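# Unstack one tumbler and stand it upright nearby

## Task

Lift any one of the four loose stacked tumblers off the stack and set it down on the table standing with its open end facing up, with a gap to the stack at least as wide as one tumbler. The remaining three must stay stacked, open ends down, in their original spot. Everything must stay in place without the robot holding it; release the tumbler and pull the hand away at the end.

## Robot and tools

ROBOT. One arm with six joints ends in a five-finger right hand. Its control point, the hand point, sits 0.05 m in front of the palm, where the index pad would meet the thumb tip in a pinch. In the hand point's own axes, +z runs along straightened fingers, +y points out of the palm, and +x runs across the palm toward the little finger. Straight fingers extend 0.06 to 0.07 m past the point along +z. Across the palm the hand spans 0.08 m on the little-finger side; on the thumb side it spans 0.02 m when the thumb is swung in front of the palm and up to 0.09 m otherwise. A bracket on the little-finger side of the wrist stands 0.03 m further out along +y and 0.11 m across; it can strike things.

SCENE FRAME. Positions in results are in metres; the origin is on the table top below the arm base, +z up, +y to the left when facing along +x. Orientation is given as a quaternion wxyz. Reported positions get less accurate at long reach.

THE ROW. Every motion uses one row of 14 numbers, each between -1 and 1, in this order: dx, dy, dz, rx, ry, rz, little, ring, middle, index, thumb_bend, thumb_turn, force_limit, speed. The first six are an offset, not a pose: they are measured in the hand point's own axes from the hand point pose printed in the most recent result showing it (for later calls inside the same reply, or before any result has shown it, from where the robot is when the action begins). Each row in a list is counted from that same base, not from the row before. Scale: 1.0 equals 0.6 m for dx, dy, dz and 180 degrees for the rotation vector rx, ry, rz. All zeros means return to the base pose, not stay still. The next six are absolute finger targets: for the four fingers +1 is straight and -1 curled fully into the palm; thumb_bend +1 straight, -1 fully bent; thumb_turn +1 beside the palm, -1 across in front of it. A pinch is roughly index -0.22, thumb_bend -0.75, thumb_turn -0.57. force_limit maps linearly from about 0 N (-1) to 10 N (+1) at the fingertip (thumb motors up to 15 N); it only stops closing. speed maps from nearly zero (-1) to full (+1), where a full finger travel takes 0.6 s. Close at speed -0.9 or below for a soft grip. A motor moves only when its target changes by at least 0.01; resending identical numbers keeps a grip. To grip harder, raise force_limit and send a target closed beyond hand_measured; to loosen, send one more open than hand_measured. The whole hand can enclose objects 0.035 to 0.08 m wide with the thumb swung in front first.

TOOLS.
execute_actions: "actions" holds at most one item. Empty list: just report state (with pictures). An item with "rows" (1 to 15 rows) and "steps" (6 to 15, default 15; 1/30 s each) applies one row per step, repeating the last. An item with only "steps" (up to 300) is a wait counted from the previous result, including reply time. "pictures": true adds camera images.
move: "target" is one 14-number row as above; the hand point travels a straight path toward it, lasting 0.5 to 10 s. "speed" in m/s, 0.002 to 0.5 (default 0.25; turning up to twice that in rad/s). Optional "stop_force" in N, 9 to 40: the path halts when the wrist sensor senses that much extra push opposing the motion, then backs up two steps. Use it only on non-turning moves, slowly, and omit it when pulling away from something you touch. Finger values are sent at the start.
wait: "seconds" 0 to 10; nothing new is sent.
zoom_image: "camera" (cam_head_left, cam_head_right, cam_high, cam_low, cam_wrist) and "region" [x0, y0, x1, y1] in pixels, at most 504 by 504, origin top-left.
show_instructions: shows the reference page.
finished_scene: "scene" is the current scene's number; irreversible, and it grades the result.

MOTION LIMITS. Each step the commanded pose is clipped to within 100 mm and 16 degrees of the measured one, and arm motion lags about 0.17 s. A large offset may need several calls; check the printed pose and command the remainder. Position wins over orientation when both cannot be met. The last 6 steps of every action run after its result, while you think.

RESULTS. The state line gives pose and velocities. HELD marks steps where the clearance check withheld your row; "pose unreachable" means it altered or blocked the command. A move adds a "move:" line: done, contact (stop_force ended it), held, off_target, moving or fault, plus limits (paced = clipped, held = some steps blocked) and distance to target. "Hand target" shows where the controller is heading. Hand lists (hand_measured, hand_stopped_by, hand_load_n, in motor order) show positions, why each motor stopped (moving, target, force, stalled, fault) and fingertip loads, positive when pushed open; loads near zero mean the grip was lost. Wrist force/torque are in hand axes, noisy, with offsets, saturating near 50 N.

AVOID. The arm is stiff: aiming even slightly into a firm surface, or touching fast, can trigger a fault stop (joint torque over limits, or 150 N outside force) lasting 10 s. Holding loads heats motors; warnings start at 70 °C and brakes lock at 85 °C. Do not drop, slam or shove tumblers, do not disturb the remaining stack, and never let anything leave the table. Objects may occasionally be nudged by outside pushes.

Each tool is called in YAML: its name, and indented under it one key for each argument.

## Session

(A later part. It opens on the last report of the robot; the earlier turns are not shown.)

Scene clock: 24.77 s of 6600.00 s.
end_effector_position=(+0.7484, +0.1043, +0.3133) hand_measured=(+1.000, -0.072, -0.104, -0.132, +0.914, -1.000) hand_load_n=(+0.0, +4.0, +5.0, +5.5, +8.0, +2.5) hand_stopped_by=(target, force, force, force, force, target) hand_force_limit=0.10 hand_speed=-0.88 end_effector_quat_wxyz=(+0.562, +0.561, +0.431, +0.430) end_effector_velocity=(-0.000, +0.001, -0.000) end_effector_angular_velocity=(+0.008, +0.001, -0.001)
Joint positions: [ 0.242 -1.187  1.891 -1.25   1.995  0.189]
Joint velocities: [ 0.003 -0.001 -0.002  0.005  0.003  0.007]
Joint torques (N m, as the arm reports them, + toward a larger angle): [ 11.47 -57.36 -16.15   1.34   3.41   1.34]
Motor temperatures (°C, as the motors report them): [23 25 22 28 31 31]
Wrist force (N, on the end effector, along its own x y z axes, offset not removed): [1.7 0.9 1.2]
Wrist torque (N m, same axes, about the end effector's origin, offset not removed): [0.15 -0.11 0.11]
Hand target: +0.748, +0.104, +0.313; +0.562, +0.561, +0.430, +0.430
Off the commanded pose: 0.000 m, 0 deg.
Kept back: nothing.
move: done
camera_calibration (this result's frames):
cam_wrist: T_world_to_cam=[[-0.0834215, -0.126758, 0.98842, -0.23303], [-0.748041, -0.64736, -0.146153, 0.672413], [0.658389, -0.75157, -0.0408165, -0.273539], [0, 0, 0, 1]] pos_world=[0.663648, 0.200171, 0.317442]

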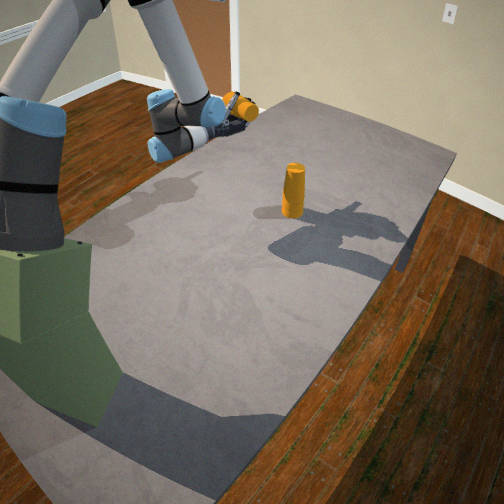

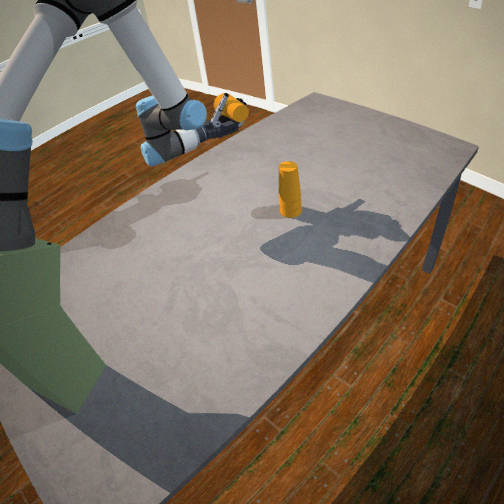

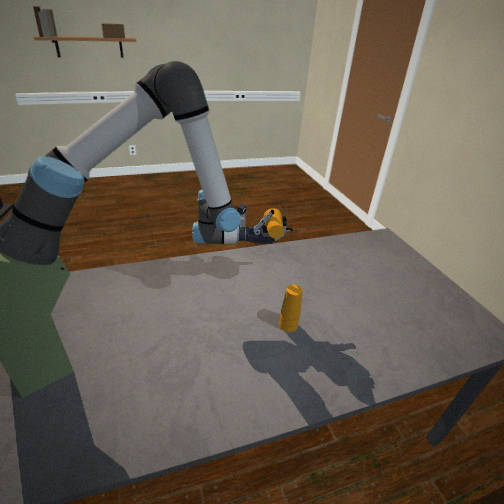

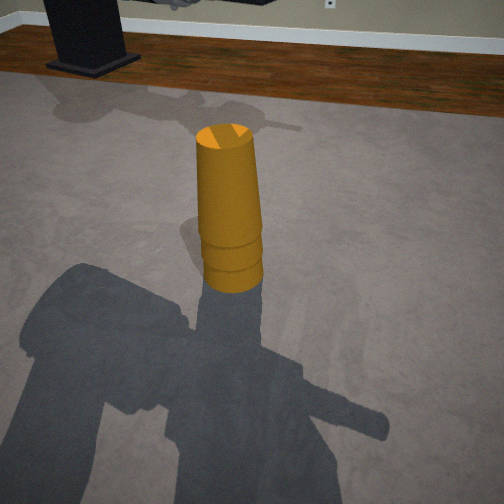

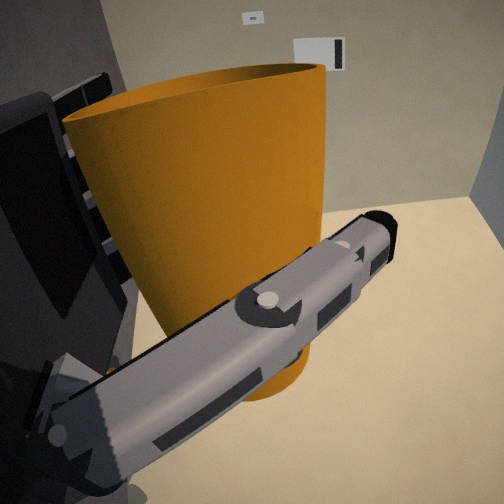

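move:
  target: [0, -0.38, 0, 0, 0, 0.5, 1, -0.6, -0.6, -0.6, 0.3, -1, 0.1, -0.88]
  speed: 0.5

Scene clock: 27.50 s of 6600.00 s.
end_effector_position=(+0.7484, +0.1039, +0.0854) hand_measured=(+1.000, -0.072, -0.104, -0.132, +0.914, -1.000) hand_load_n=(+0.0, +3.5, +5.0, +5.5, +8.5, +2.5) hand_stopped_by=(target, force, force, force, force, target) hand_force_limit=0.10 hand_speed=-0.88 end_effector_quat_wxyz=(+0.094, +0.701, -0.092, +0.701) end_effector_velocity=(+0.000, -0.000, -0.001) end_effector_angular_velocity=(+0.010, -0.002, -0.000)
Joint positions: [ 0.325 -0.852  1.644 -1.36   2.065  1.71 ]
Joint velocities: [-0.001  0.001 -0.002  0.002 -0.001  0.011]
Joint torques (N m, as the arm reports them, + toward a larger angle): [ -9.91 -33.63 -14.47   1.67  -2.62   1.28]
Motor temperatures (°C, as the motors report them): [23 25 22 28 31 31]
Wrist force (N, on the end effector, along its own x y z axes, offset not removed): [1.3 0.7 0.7]
Wrist torque (N m, same axes, about the end effector's origin, offset not removed): [-0.11 -0.06 0.05]
Hand target: +0.748, +0.104, +0.085; +0.093, +0.701, -0.092, +0.701
Off the commanded pose: 0.000 m, 0 deg.
Kept back: nothing.
move: done
camera_calibration (this result's frames):
cam_wrist: T_world_to_cam=[[-0.302101, -0.94243, -0.143388, 0.337254], [-0.49667, 0.283996, -0.820162, 0.411561], [0.813667, -0.176555, -0.553872, -0.415248], [0, 0, 0, 1]] pos_world=[0.644168, 0.127643, 0.155911]

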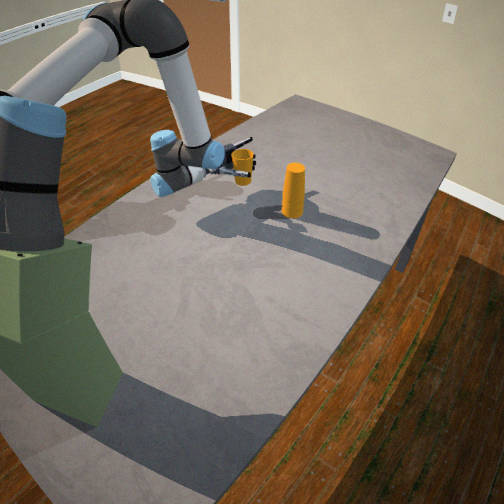

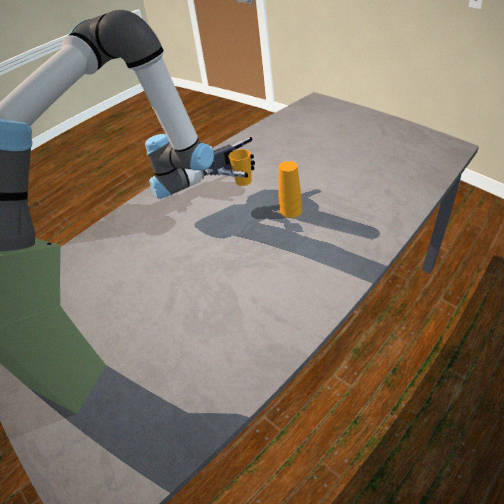

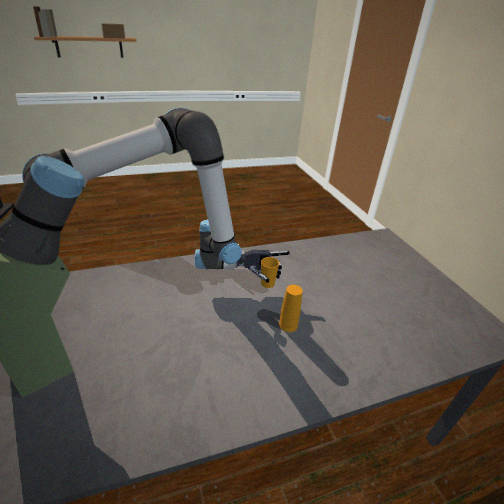

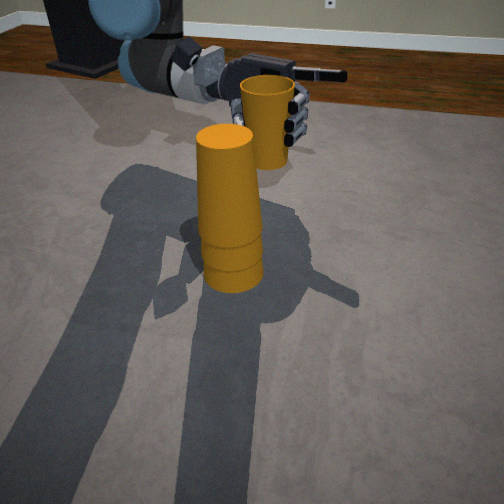

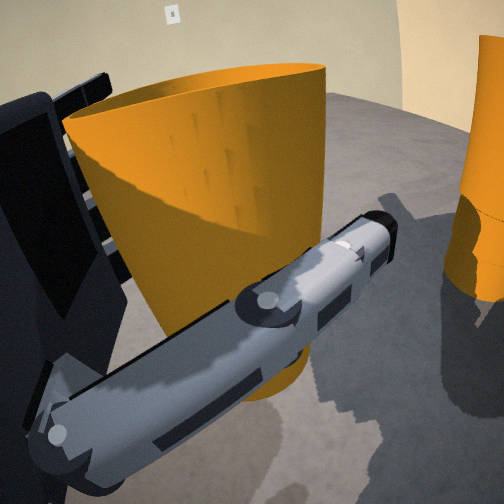

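move:
  target: [-0.082, 0, 0, 0, 0, 0, 1, -0.6, -0.6, -0.6, 0.3, -1, 0.1, -0.88]
  speed: 0.02
  stop_force: 9

Scene clock: 30.83 s of 6600.00 s.
end_effector_position=(+0.7484, +0.1039, +0.0428) hand_measured=(+1.000, -0.072, -0.104, -0.132, +0.914, -1.000) hand_load_n=(+0.0, +2.0, +4.0, +5.5, +8.0, -3.5) hand_stopped_by=(target, force, force, force, force, target) hand_force_limit=0.10 hand_speed=-0.88 end_effector_quat_wxyz=(+0.094, +0.701, -0.092, +0.701) end_effector_velocity=(-0.001, +0.001, +0.005) end_effector_angular_velocity=(+0.002, +0.003, +0.003)
Joint positions: [ 0.333 -0.751  1.56  -1.379  2.072  1.705]
Joint velocities: [-0.    -0.013  0.014  0.004 -0.004  0.003]
Joint torques (N m, as the arm reports them, + toward a larger angle): [ -9.89 -60.91   6.52   1.51  -2.7    1.52]
Motor temperatures (°C, as the motors report them): [23 25 22 28 31 31]
Wrist force (N, on the end effector, along its own x y z axes, offset not removed): [3.6 2.4 -0.8]
Wrist torque (N m, same axes, about the end effector's origin, offset not removed): [0.32 -0.16 0.04]
Hand target: +0.748, +0.104, +0.043; +0.094, +0.701, -0.092, +0.701
Off the commanded pose: 0.007 m, 0 deg.
Kept back: nothing.
move: contact
camera_calibration (this result's frames):
cam_wrist: T_world_to_cam=[[-0.302178, -0.94237, -0.143624, 0.331201], [-0.496474, 0.284204, -0.820208, 0.376397], [0.813758, -0.176543, -0.553742, -0.438956], [0, 0, 0, 1]] pos_world=[0.644157, 0.127646, 0.113224]

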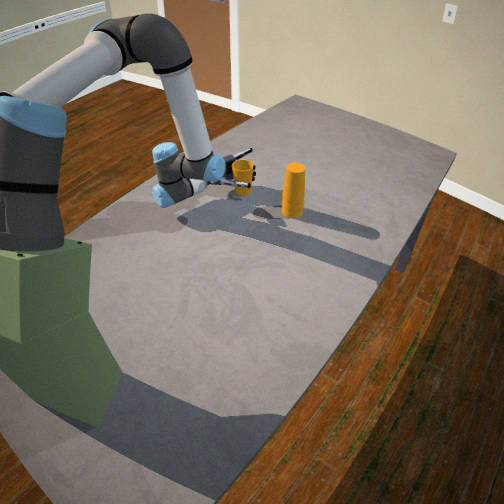

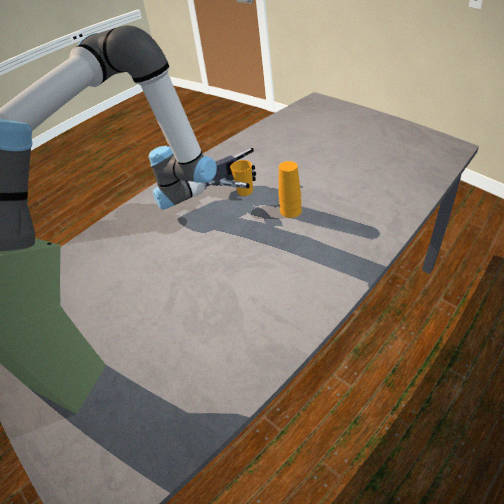

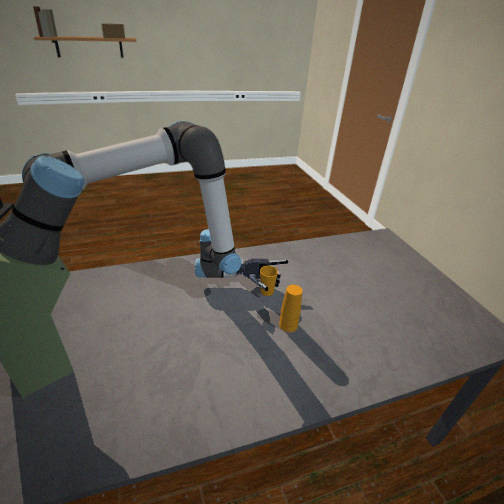

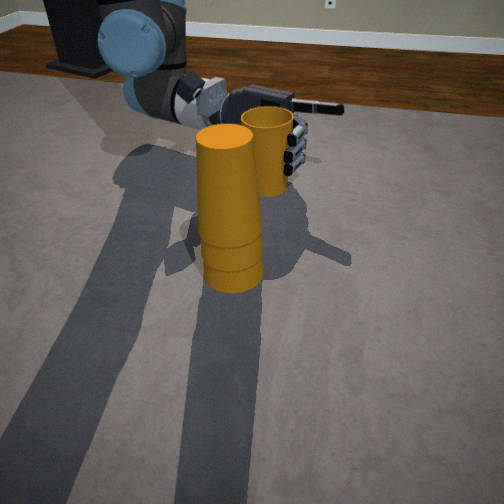

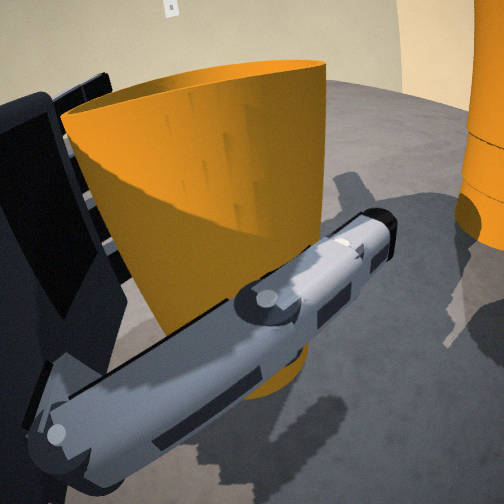

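execute_actions:
  actions:
    - {"rows": [[0, 0, 0, 0, 0, 0, 1, 1, 1, 1, 1, -1, 0.1, 0.3]], "steps": 15}
  pictures: true

Scene clock: 31.37 s of 6600.00 s.
end_effector_position=(+0.7484, +0.1038, +0.0428) hand_measured=(+1.000, +0.354, +0.320, +0.294, +1.000, -1.000) hand_load_n=(+0.0, +0.0, +0.5, +0.0, +0.0, +0.0) hand_stopped_by=(target, moving, moving, moving, target, target) hand_force_limit=0.10 hand_speed=0.30 end_effector_quat_wxyz=(+0.094, +0.701, -0.092, +0.701) end_effector_velocity=(-0.000, +0.000, -0.001) end_effector_angular_velocity=(+0.000, -0.000, -0.001)
Joint positions: [ 0.333 -0.751  1.56  -1.379  2.072  1.705]
Joint velocities: [ 0.001  0.002 -0.003  0.     0.002 -0.   ]
Joint torques (N m, as the arm reports them, + toward a larger angle): [ 10.39 -35.85 -13.18  -3.25   3.11  -1.5 ]
Motor temperatures (°C, as the motors report them): [23 25 22 28 31 31]
Wrist force (N, on the end effector, along its own x y z axes, offset not removed): [1.8 0.0 0.6]
Wrist torque (N m, same axes, about the end effector's origin, offset not removed): [-0.22 -0.04 0.02]
Steps of this call (steps 1 to 7: nothing new was sent; steps 8 to 16: the first 9 steps of this action). Readings (end_effector_position | what the end effector reports):
8: (+0.7484, +0.1038, +0.0433) | hand_measured=(+1.000, -0.072, -0.104, -0.132, +0.914, -1.000) hand_load_n=(+0.0, +1.0, +4.0, +7.5, +7.5, +0.0) hand_stopped_by=(target, moving, moving, moving, moving, target) hand_force_limit=0.10 hand_speed=0.30
9: (+0.7484, +0.1038, +0.0433) | hand_measured=(+1.000, -0.072, -0.104, -0.132, +0.914, -1.000) hand_load_n=(+0.0, +1.0, +4.0, +7.5, +7.5, +0.0) hand_stopped_by=(target, moving, moving, moving, moving, target) hand_force_limit=0.10 hand_speed=0.30
11: (+0.7483, +0.1037, +0.0431) | hand_measured=(+1.000, -0.008, -0.040, -0.068, +0.950, -1.000) hand_load_n=(+0.0, +0.0, +0.0, +0.0, +0.0, +0.0) hand_stopped_by=(target, moving, moving, moving, moving, target) hand_force_limit=0.10 hand_speed=0.30
15: (+0.7484, +0.1038, +0.0428) | hand_measured=(+1.000, +0.282, +0.248, +0.222, +1.000, -1.000) hand_load_n=(+0.0, +0.0, +0.5, +0.0, +0.0, +0.0) hand_stopped_by=(target, moving, moving, moving, target, target) hand_force_limit=0.10 hand_speed=0.30
16: the state above
camera_calibration (this result's frames):
cam_wrist: T_world_to_cam=[[-0.302054, -0.94242, -0.143552, 0.331041], [-0.496772, 0.284132, -0.820052, 0.376618], [0.813622, -0.176388, -0.553992, -0.438825], [0, 0, 0, 1]] pos_world=[0.644123, 0.127567, 0.113262]

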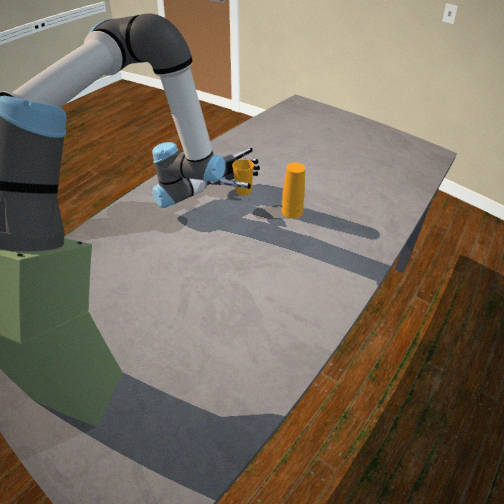

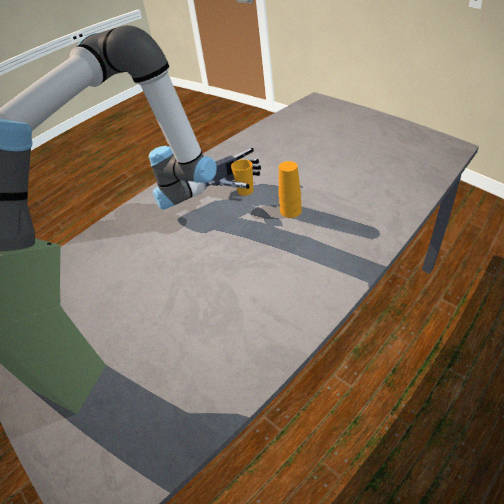

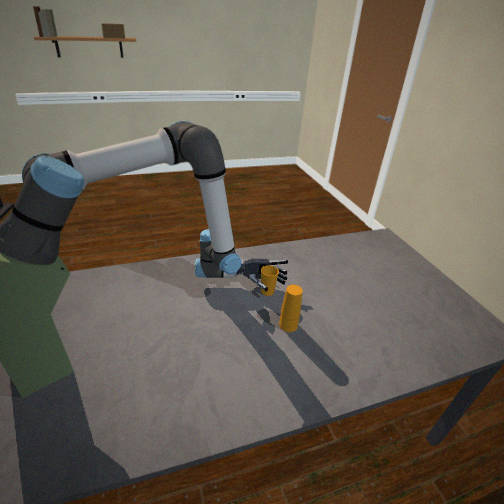

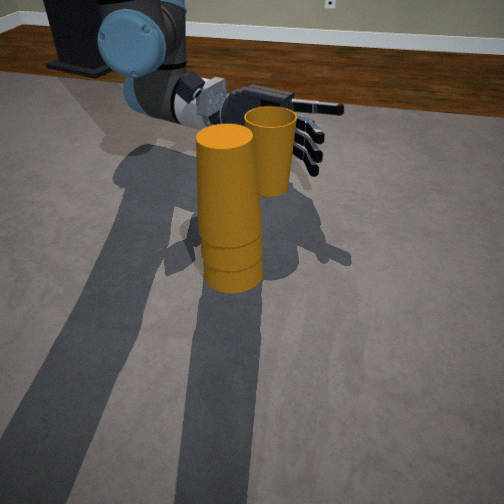

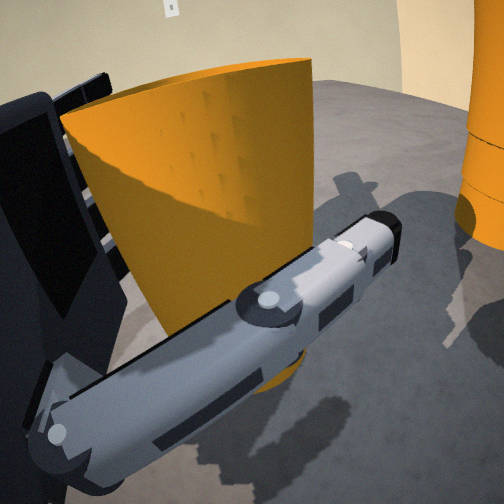

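execute_actions:
  actions: []

Scene clock: 31.57 s of 6600.00 s.
end_effector_position=(+0.7484, +0.1038, +0.0428) hand_measured=(+1.000, +0.786, +0.754, +0.728, +1.000, -1.000) hand_load_n=(+0.0, +0.0, +0.5, +0.0, +0.0, +0.0) hand_stopped_by=(target, moving, moving, moving, target, target) hand_force_limit=0.10 hand_speed=0.30 end_effector_quat_wxyz=(+0.094, +0.701, -0.092, +0.701) end_effector_velocity=(+0.000, +0.000, +0.000) end_effector_angular_velocity=(+0.001, -0.001, +0.000)
Joint positions: [ 0.333 -0.751  1.56  -1.379  2.072  1.705]
Joint velocities: [ 0.    -0.    -0.001  0.     0.     0.   ]
Joint torques (N m, as the arm reports them, + toward a larger angle): [ 11.6  -34.   -14.03  -3.48   3.06  -1.53]
Motor temperatures (°C, as the motors report them): [23 25 22 28 31 31]
Wrist force (N, on the end effector, along its own x y z axes, offset not removed): [0.2 2.1 1.4]
Wrist torque (N m, same axes, about the end effector's origin, offset not removed): [0.17 0.13 0.04]
Hand target: +0.748, +0.104, +0.043; +0.094, +0.701, -0.092, +0.701
Off the commanded pose: 0.000 m, 0 deg.
Kept back: nothing.
Steps of this call (steps 1 to 6: the last 6 steps of your previous action). Readings (end_effector_position | what the end effector reports):
1: (+0.7484, +0.1038, +0.0428) | hand_measured=(+1.000, +0.426, +0.394, +0.366, +1.000, -1.000) hand_load_n=(+0.0, +0.0, +0.5, +0.0, +0.0, +0.0) hand_stopped_by=(target, moving, moving, moving, target, target) hand_force_limit=0.10 hand_speed=0.30
2: (+0.7484, +0.1038, +0.0428) | hand_measured=(+1.000, +0.498, +0.466, +0.438, +1.000, -1.000) hand_load_n=(+0.0, +0.0, +0.5, +0.0, +0.0, +0.0) hand_stopped_by=(target, moving, moving, moving, target, target) hand_force_limit=0.10 hand_speed=0.30
4: (+0.7484, +0.1038, +0.0428) | hand_measured=(+1.000, +0.642, +0.610, +0.582, +1.000, -1.000) hand_load_n=(+0.0, +0.0, +0.5, +0.0, +0.0, +0.0) hand_stopped_by=(target, moving, moving, moving, target, target) hand_force_limit=0.10 hand_speed=0.30
6: the state above
camera_calibration (this result's frames):
cam_wrist: T_world_to_cam=[[-0.302182, -0.942371, -0.143606, 0.331181], [-0.496509, 0.284199, -0.820189, 0.376422], [0.813735, -0.176544, -0.553776, -0.438927], [0, 0, 0, 1]] pos_world=[0.644144, 0.127627, 0.11323]

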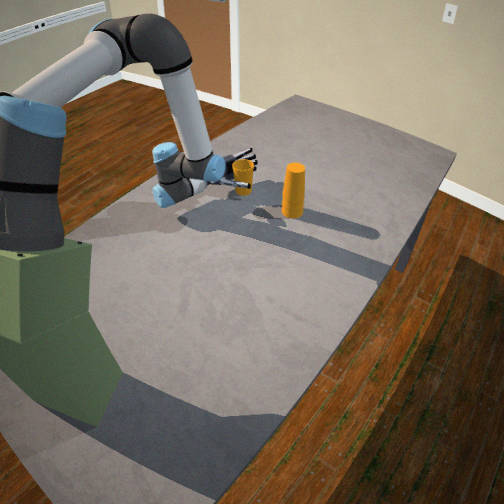

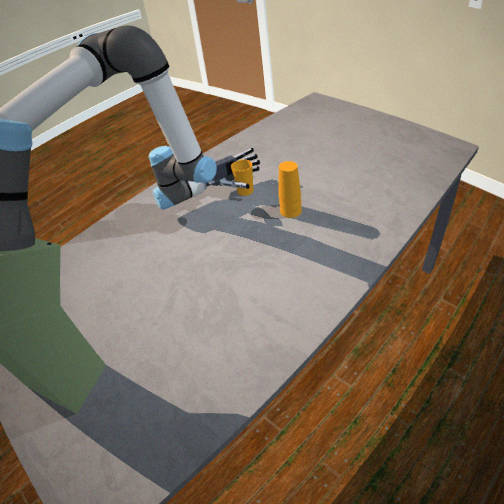

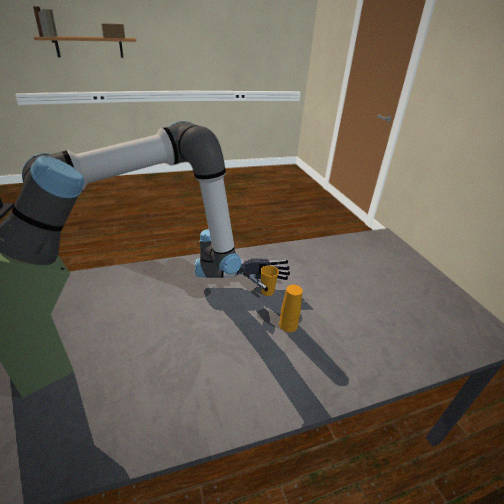

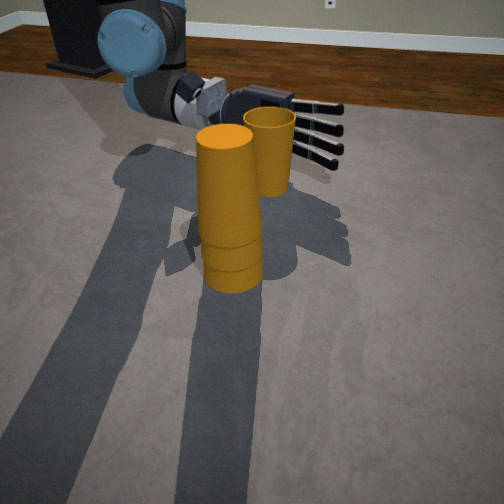

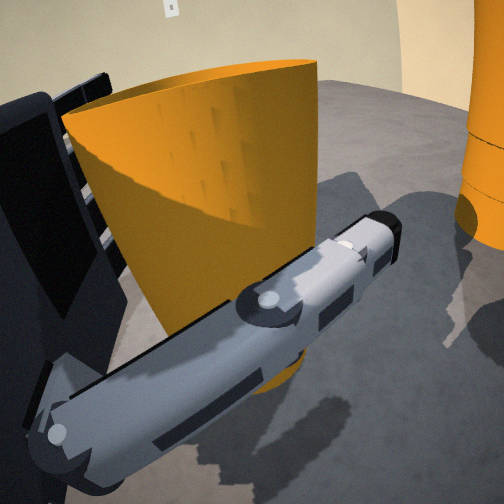

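move:
  target: [0.15, -0.067, -0.367, 0, 0, 0, 1, 1, 1, 1, 1, -1, 0.1, 0.3]
  speed: 0.3

Scene clock: 33.00 s of 6600.00 s.
end_effector_position=(+0.5843, +0.1826, +0.1137) hand_measured=(+1.000, +1.000, +1.000, +1.000, +1.000, -1.000) hand_load_n=(+0.0, +0.0, +0.0, +0.0, +0.0, +0.0) hand_stopped_by=(target, target, target, target, target, target) hand_force_limit=0.10 hand_speed=0.30 end_effector_quat_wxyz=(+0.094, +0.703, -0.093, +0.699) end_effector_velocity=(+0.001, +0.001, -0.000) end_effector_angular_velocity=(+0.001, -0.001, +0.002)
Joint positions: [ 0.548 -0.898  1.972 -1.719  2.25   1.562]
Joint velocities: [ 0.     0.001 -0.001 -0.001 -0.002  0.   ]
Joint torques (N m, as the arm reports them, + toward a larger angle): [ -4.11 -30.14  -9.13   1.33  -2.88   1.26]
Motor temperatures (°C, as the motors report them): [23 25 22 28 31 31]
Wrist force (N, on the end effector, along its own x y z axes, offset not removed): [1.3 2.1 0.5]
Wrist torque (N m, same axes, about the end effector's origin, offset not removed): [0.20 0.02 -0.02]
Hand target: +0.584, +0.183, +0.114; +0.093, +0.703, -0.093, +0.699
Off the commanded pose: 0.046 m, 0 deg.
Kept back: nothing.
move: held; limits=held; held on 8 of 34 steps, including the last
pose unreachable: on one or more control steps of this call an arm could not follow its commanded pose, so it was not sent that pose on those steps. On the call's last step it was still not sent that pose. It may still have moved: this result reports where it is.
cause: the commanded pose would bring two parts of the arm too close to each other (joints 4 (wrist 1) to 6 (wrist 3) lie between them).
camera_calibration (this result's frames):
cam_wrist: T_world_to_cam=[[-0.303842, -0.941728, -0.144318, 0.366945], [-0.500284, 0.286624, -0.817045, 0.33213], [0.810799, -0.176053, -0.55822, -0.250121], [0, 0, 0, 1]] pos_world=[0.480451, 0.206332, 0.184699]

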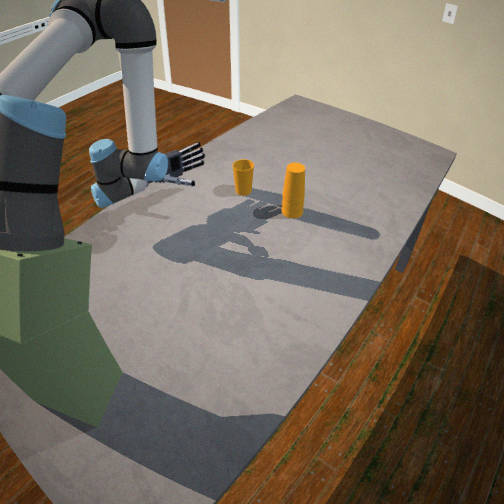

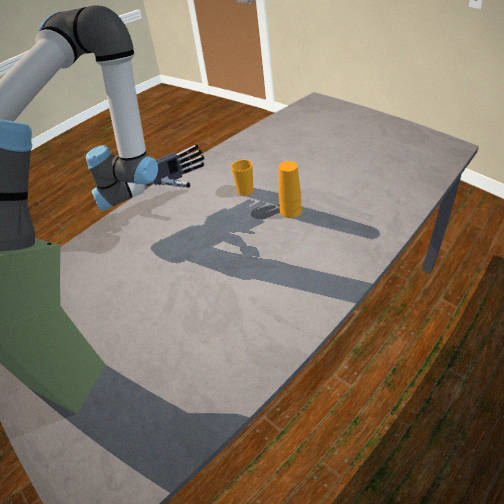

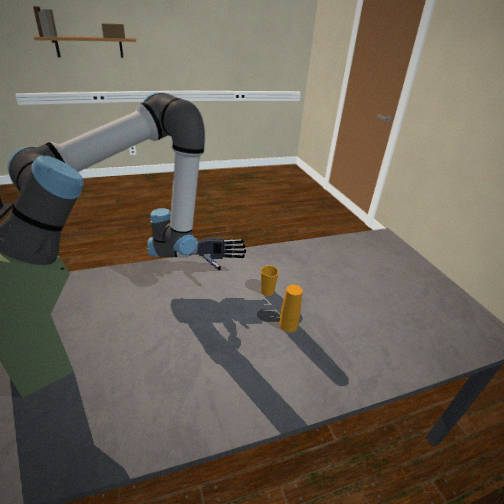

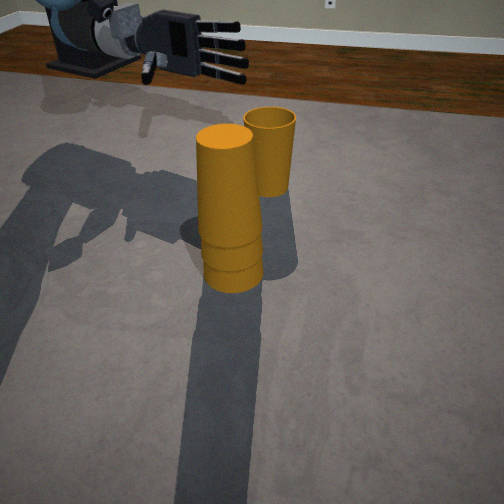

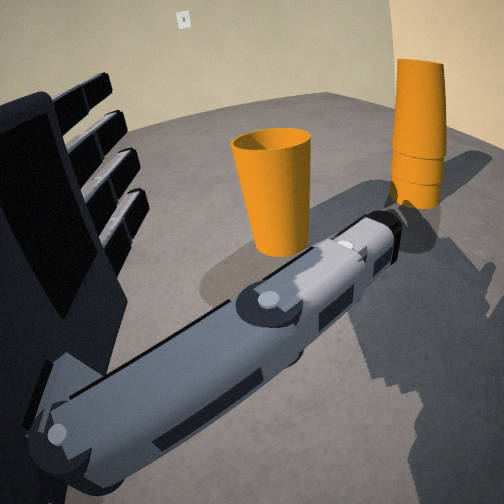

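finished_scene:
  scene: 2

The scene is finished: the task was done.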